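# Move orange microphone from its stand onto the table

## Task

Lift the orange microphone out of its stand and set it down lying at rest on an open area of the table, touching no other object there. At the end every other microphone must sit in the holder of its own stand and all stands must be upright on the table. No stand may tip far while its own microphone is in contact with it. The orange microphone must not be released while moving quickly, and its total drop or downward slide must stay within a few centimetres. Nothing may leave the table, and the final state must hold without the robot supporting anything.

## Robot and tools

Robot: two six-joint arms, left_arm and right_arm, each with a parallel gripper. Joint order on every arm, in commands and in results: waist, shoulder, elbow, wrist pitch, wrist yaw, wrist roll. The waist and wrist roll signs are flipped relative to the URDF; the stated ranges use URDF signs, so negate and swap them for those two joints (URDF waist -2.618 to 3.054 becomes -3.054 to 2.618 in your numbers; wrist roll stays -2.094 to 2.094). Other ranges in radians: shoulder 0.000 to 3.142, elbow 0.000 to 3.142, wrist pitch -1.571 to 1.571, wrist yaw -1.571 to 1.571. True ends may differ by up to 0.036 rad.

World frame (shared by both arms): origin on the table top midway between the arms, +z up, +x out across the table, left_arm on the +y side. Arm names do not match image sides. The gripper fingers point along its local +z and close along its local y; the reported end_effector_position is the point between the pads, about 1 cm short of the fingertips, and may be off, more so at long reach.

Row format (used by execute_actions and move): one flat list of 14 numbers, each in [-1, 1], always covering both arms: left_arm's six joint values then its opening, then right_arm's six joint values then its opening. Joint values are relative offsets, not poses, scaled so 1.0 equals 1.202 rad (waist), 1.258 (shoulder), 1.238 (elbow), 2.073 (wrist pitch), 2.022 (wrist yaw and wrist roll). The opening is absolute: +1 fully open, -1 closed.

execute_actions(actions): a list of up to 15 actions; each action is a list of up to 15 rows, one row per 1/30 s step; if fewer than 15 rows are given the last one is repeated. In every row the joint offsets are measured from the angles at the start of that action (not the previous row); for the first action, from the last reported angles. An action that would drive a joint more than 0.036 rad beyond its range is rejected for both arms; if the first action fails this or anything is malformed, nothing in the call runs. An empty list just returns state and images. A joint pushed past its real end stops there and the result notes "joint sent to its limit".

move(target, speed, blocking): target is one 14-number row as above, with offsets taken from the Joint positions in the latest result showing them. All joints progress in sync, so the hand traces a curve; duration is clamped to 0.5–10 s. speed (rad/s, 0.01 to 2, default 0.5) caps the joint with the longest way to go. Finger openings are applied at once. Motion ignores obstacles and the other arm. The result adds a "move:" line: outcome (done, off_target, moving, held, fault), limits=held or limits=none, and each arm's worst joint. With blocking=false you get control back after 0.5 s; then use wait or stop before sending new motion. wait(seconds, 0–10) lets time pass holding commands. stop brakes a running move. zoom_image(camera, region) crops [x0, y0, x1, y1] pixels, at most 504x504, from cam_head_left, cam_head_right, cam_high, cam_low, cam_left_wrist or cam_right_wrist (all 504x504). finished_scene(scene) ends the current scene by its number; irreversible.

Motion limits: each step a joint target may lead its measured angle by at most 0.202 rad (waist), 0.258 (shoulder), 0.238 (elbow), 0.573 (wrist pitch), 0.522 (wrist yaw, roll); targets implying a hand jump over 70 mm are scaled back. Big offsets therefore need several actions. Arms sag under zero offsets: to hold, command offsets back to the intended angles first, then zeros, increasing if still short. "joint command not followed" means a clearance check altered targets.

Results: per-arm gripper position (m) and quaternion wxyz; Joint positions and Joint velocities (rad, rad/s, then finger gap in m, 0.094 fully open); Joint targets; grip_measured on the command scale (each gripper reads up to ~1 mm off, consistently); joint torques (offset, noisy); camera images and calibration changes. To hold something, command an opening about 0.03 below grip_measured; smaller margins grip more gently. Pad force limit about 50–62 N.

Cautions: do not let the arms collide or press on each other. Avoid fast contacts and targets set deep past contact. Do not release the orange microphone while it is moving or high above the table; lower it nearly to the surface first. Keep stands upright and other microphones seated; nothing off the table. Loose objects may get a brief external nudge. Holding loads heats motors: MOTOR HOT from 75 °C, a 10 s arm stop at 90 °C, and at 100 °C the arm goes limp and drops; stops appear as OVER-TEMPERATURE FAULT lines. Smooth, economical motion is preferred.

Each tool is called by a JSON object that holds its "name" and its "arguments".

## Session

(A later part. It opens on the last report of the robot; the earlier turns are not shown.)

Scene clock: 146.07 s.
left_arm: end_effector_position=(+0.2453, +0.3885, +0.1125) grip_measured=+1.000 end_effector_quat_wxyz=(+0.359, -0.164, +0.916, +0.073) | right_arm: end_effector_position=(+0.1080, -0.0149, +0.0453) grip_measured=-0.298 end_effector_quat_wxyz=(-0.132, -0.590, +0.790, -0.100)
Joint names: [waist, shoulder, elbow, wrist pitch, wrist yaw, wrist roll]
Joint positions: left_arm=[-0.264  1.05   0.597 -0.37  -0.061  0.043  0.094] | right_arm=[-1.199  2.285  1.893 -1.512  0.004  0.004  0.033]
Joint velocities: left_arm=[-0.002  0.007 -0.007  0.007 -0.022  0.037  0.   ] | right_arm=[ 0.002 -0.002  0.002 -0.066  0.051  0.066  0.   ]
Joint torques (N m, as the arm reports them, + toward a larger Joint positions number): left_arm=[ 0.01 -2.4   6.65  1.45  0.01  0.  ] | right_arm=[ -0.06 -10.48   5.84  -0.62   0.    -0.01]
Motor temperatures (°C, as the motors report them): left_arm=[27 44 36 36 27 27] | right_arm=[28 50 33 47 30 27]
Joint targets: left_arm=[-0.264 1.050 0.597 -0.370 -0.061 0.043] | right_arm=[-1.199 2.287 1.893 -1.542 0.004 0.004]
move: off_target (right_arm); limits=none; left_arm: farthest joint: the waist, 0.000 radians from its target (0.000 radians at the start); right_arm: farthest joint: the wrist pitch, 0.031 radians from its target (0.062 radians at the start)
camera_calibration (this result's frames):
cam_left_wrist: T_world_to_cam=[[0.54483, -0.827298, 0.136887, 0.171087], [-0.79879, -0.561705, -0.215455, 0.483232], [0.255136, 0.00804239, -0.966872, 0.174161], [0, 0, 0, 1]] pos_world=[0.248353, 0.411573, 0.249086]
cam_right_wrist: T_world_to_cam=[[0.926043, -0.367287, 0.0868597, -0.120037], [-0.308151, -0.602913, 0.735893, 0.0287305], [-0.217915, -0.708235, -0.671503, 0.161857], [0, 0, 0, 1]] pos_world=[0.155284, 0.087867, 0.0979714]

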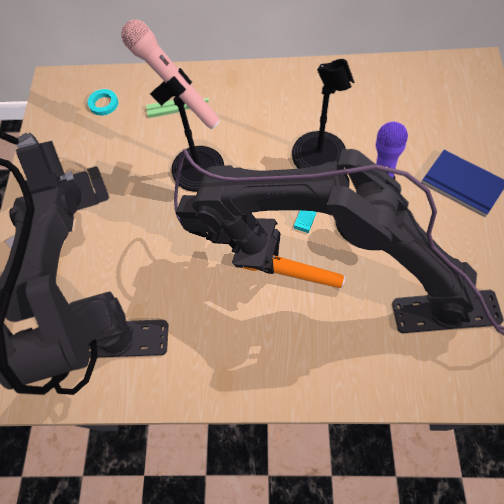

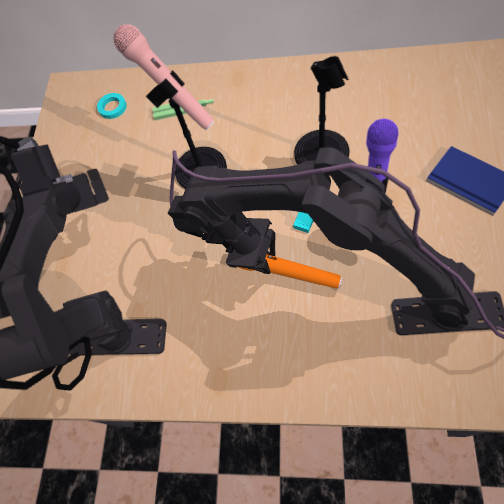

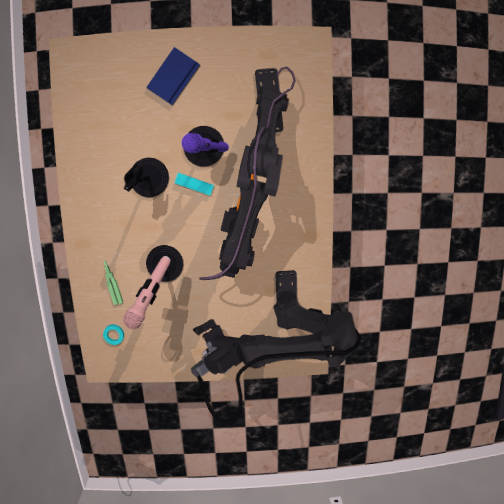

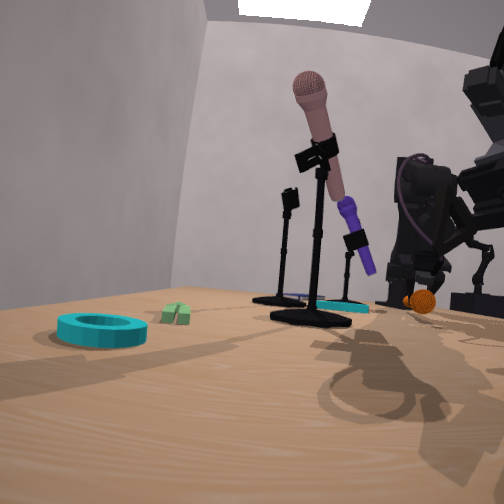

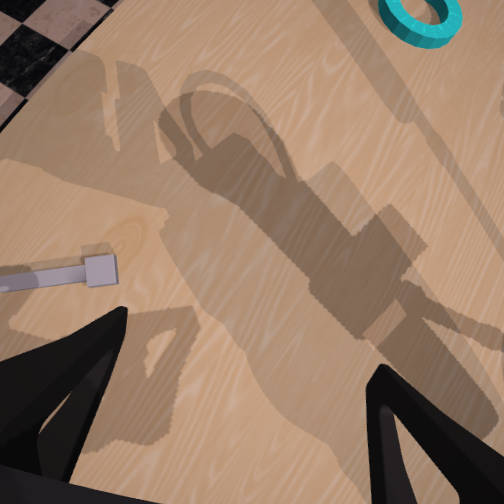

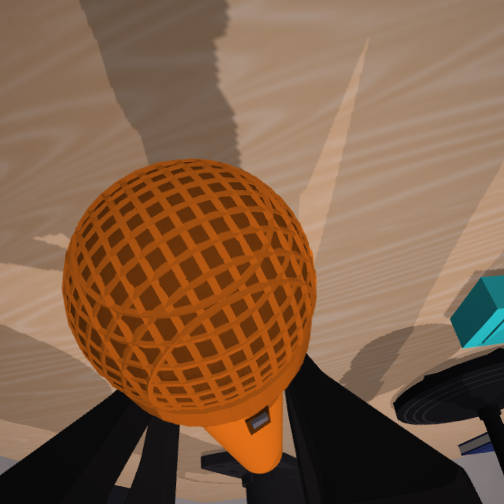

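{"name": "move", "arguments": {"target": [0,0,0,0,0,0,1,0,0.035,0,0.04,0,0,-0.5], "speed": 0.07}}

{"name": "move", "arguments": {"target": [0,0,0,0,0,0,1,0,0,0,0,0,0,0.5]}}

{"name": "move", "arguments": {"target": [0,0,0,0,0,0,1,0,-0.25,0,0,0,0,0.5], "speed": 0.3}}

Scene clock: 150.27 s.
left_arm: end_effector_position=(+0.2453, +0.3885, +0.1125) grip_measured=+1.000 end_effector_quat_wxyz=(+0.359, -0.164, +0.916, +0.073) | right_arm: end_effector_position=(+0.1110, -0.0050, +0.0325) grip_measured=-0.298 end_effector_quat_wxyz=(-0.121, -0.592, +0.792, -0.092)
Joint names: [waist, shoulder, elbow, wrist pitch, wrist yaw, wrist roll]
Joint positions: left_arm=[-0.264  1.05   0.597 -0.37  -0.061  0.043  0.094] | right_arm=[-1.199  2.31   1.893 -1.459  0.004  0.004  0.033]
Joint velocities: left_arm=[ 0.012  0.002 -0.002 -0.007  0.037 -0.007  0.   ] | right_arm=[ 0.017  0.017  0.007  0.007 -0.007 -0.022 -0.   ]
Joint torques (N m, as the arm reports them, + toward a larger Joint positions number): left_arm=[ 0.03 -2.37  6.63  1.46  0.01  0.  ] | right_arm=[-0.05 -9.32  5.82  0.    0.01 -0.01]
Motor temperatures (°C, as the motors report them): left_arm=[27 42 36 36 27 27] | right_arm=[28 51 33 46 30 27]
Joint targets: left_arm=[-0.264 1.050 0.597 -0.370 -0.061 0.043] | right_arm=[-1.199 2.329 1.893 -1.429 0.004 0.004]
move: off_target (right_arm); limits=none; left_arm: farthest joint: the waist, 0.000 radians from its target (0.000 radians at the start); right_arm: farthest joint: the wrist pitch, 0.030 radians from its target (0.083 radians at the start)
camera_calibration (this result's frames):
cam_left_wrist: T_world_to_cam=[[0.54483, -0.827298, 0.136887, 0.171087], [-0.79879, -0.561705, -0.215455, 0.483232], [0.255136, 0.00804239, -0.966872, 0.174161], [0, 0, 0, 1]] pos_world=[0.248353, 0.411573, 0.249086]
cam_right_wrist: T_world_to_cam=[[0.925377, -0.36951, 0.0844998, -0.117898], [-0.313802, -0.621769, 0.717587, 0.0461512], [-0.212616, -0.690555, -0.691324, 0.161061], [0, 0, 0, 1]] pos_world=[0.157827, 0.0963522, 0.08819]

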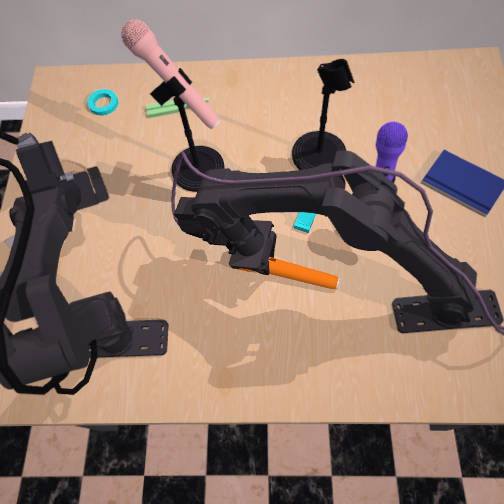

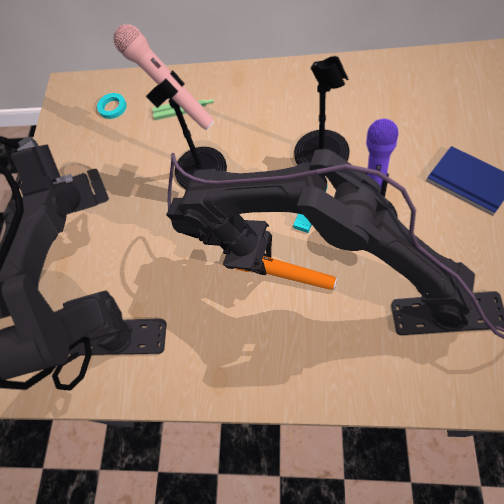

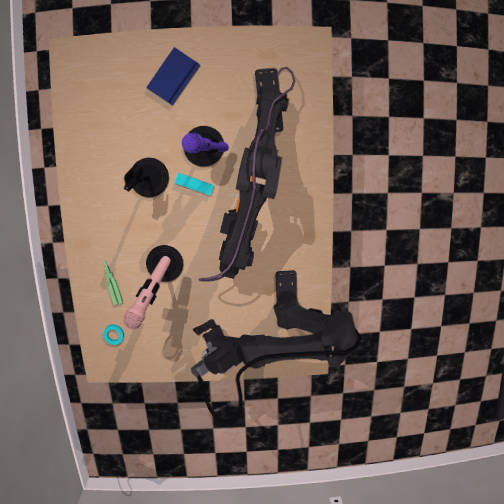

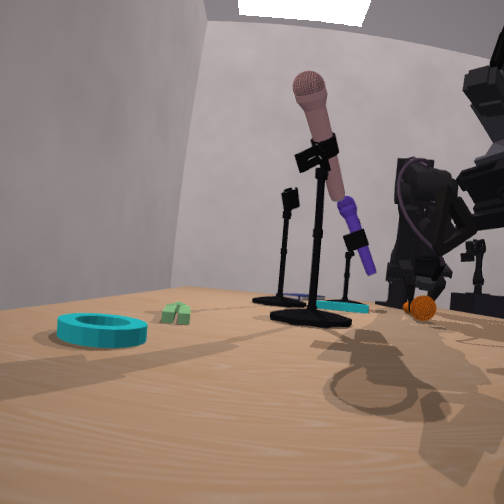

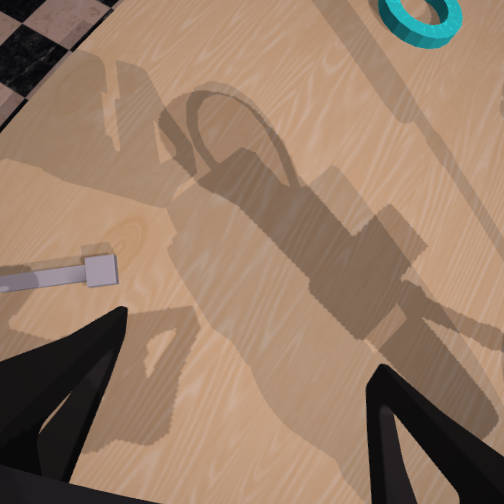

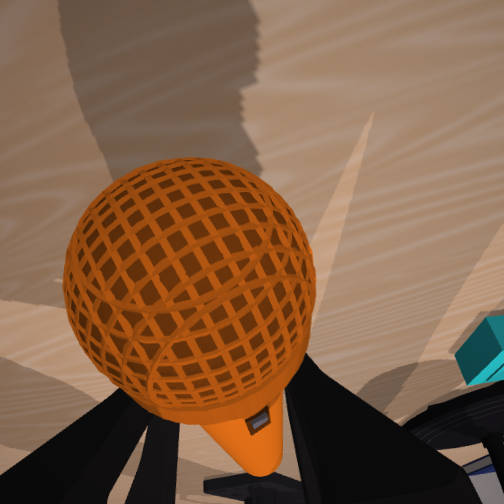

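Scene clock: 150.77 s.
left_arm: end_effector_position=(+0.2453, +0.3885, +0.1125) grip_measured=+1.000 end_effector_quat_wxyz=(+0.359, -0.164, +0.916, +0.073) | right_arm: end_effector_position=(+0.1109, -0.0051, +0.0326) grip_measured=+0.498 end_effector_quat_wxyz=(-0.121, -0.592, +0.792, -0.092)
Joint names: [waist, shoulder, elbow, wrist pitch, wrist yaw, wrist roll]
Joint positions: left_arm=[-0.264  1.05   0.597 -0.37  -0.061  0.043  0.094] | right_arm=[-1.199  2.31   1.893 -1.46   0.004  0.004  0.07 ]
Joint velocities: left_arm=[ 0.002 -0.007 -0.002  0.007 -0.051  0.051  0.   ] | right_arm=[ 0.017  0.002 -0.017  0.007  0.022  0.007  0.001]
Joint torques (N m, as the arm reports them, + toward a larger Joint positions number): left_arm=[ 0.02 -2.39  6.65  1.46  0.    0.  ] | right_arm=[ -0.04 -10.72   5.82  -0.3    0.    -0.01]
Motor temperatures (°C, as the motors report them): left_arm=[27 42 36 36 27 27] | right_arm=[28 51 33 46 30 27]
Joint targets: left_arm=[-0.264 1.050 0.597 -0.370 -0.061 0.043] | right_arm=[-1.199 2.310 1.893 -1.460 0.004 0.004]
move: done; limits=none; left_arm: farthest joint: the waist, 0.000 radians from its target (0.000 radians at the start); right_arm: farthest joint: the wrist pitch, 0.001 radians from its target (0.000 radians at the start)
camera_calibration (this result's frames):
cam_left_wrist: T_world_to_cam=[[0.54483, -0.827298, 0.136887, 0.171087], [-0.79879, -0.561705, -0.215455, 0.483232], [0.255136, 0.00804239, -0.966872, 0.174161], [0, 0, 0, 1]] pos_world=[0.248353, 0.411573, 0.249086]
cam_right_wrist: T_world_to_cam=[[0.925386, -0.369479, 0.0845335, -0.117911], [-0.313724, -0.621507, 0.717849, 0.0460528], [-0.212692, -0.690808, -0.691048, 0.161013], [0, 0, 0, 1]] pos_world=[0.157807, 0.0962859, 0.0881764]

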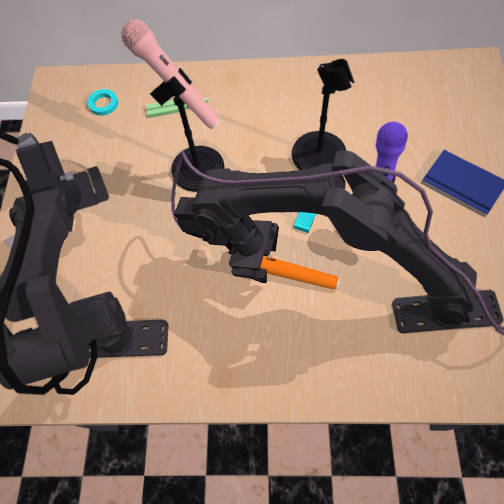

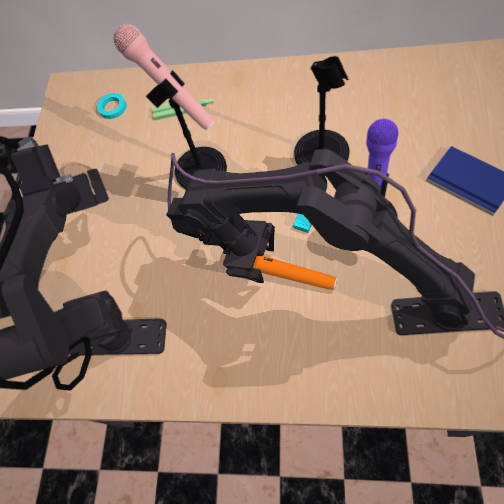

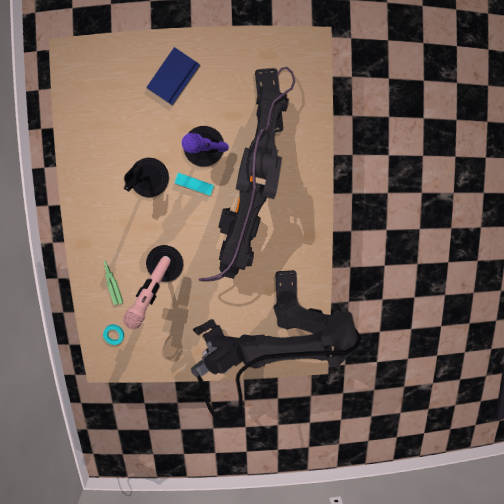

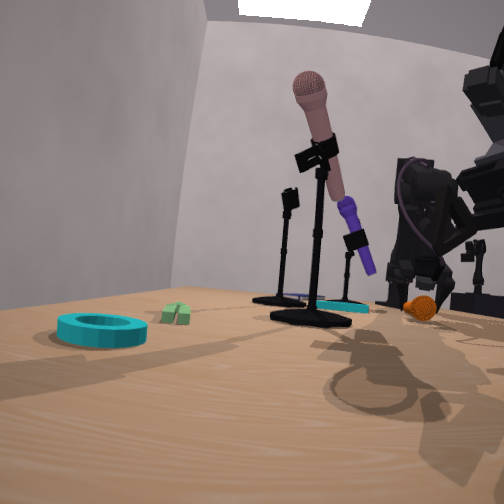

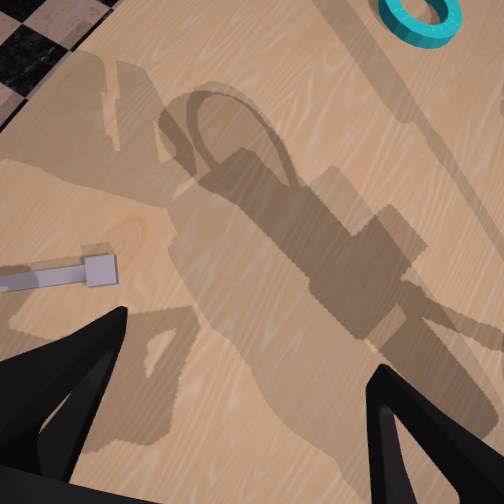

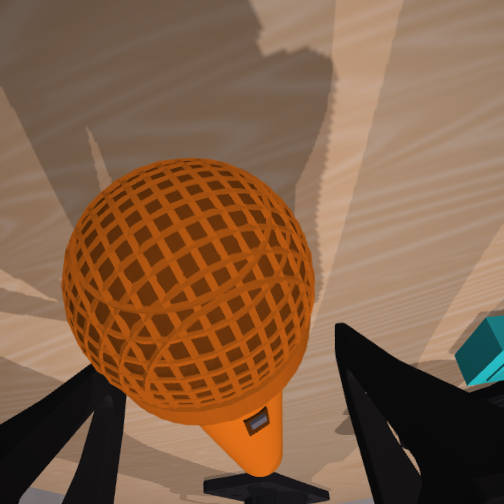

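Scene clock: 152.20 s.
left_arm: end_effector_position=(+0.2453, +0.3885, +0.1125) grip_measured=+1.000 end_effector_quat_wxyz=(+0.359, -0.164, +0.916, +0.073) | right_arm: end_effector_position=(+0.1137, +0.0042, +0.1419) grip_measured=+0.498 end_effector_quat_wxyz=(+0.001, -0.598, +0.801, -0.002)
Joint names: [waist, shoulder, elbow, wrist pitch, wrist yaw, wrist roll]
Joint positions: left_arm=[-0.264  1.05   0.597 -0.37  -0.061  0.043  0.094] | right_arm=[-1.199  2.005  1.893 -1.46   0.004  0.004  0.07 ]
Joint velocities: left_arm=[ 0.012  0.012 -0.002  0.007 -0.081 -0.022  0.   ] | right_arm=[-0.012  0.002 -0.007 -0.051  0.066  0.066  0.001]
Joint torques (N m, as the arm reports them, + toward a larger Joint positions number): left_arm=[ 0.02 -2.39  6.64  1.46  0.01  0.  ] | right_arm=[-0.07 -9.81  6.48  0.26  0.   -0.01]
Motor temperatures (°C, as the motors report them): left_arm=[27 42 36 37 27 27] | right_arm=[28 51 33 46 30 27]
Joint targets: left_arm=[-0.264 1.050 0.597 -0.370 -0.061 0.043] | right_arm=[-1.199 1.996 1.893 -1.460 0.004 0.004]
move: done; limits=none; left_arm: farthest joint: the waist, 0.000 radians from its target (0.000 radians at the start); right_arm: farthest joint: the shoulder, 0.010 radians from its target (0.314 radians at the start)
camera_calibration (this result's frames):
cam_left_wrist: T_world_to_cam=[[0.54483, -0.827298, 0.136887, 0.171087], [-0.79879, -0.561705, -0.215455, 0.483232], [0.255136, 0.00804239, -0.966872, 0.174161], [0, 0, 0, 1]] pos_world=[0.248353, 0.411573, 0.249086]
cam_right_wrist: T_world_to_cam=[[0.919271, -0.389883, 0.0541519, -0.121207], [-0.366501, -0.797603, 0.479069, 0.014823], [-0.143589, -0.460241, -0.876106, 0.26103], [0, 0, 0, 1]] pos_world=[0.154335, 0.084703, 0.228152]

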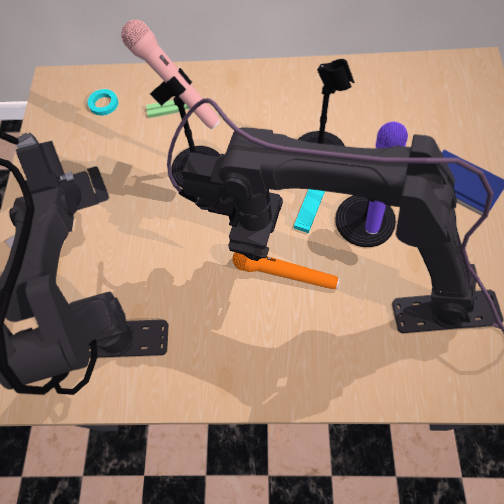

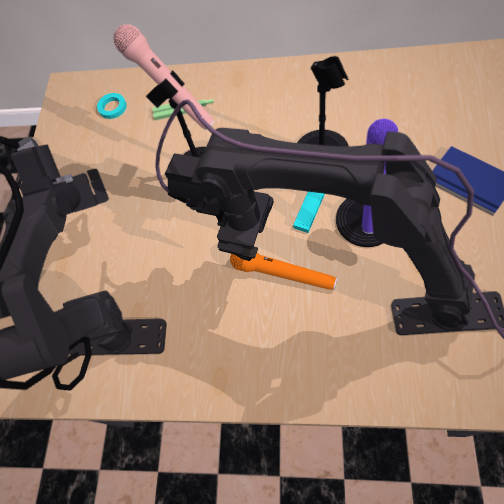

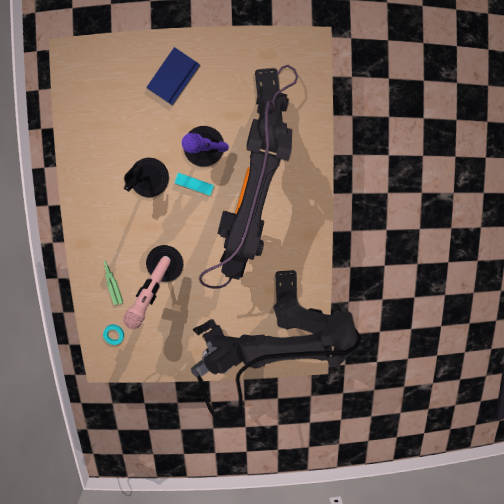

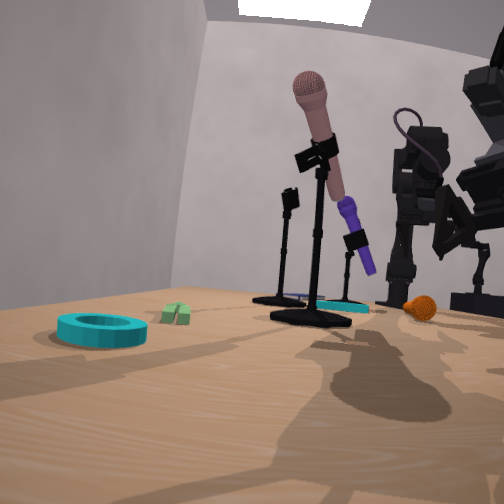

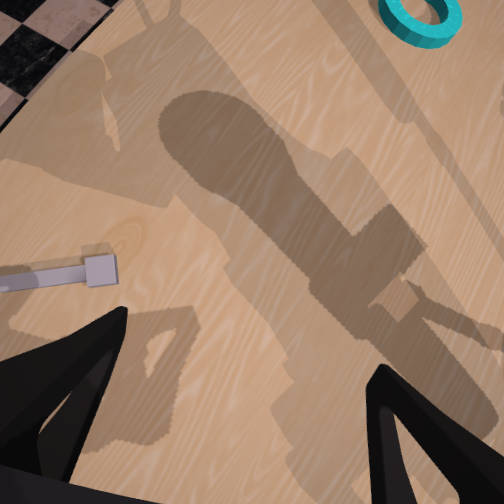

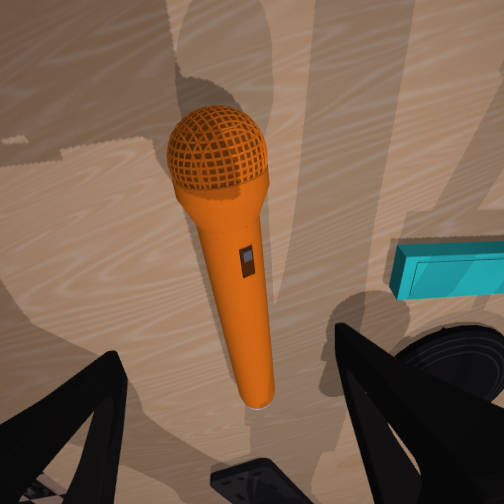

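{"name": "finished_scene", "arguments": {"scene": 2}}

The scene is finished: the task was done.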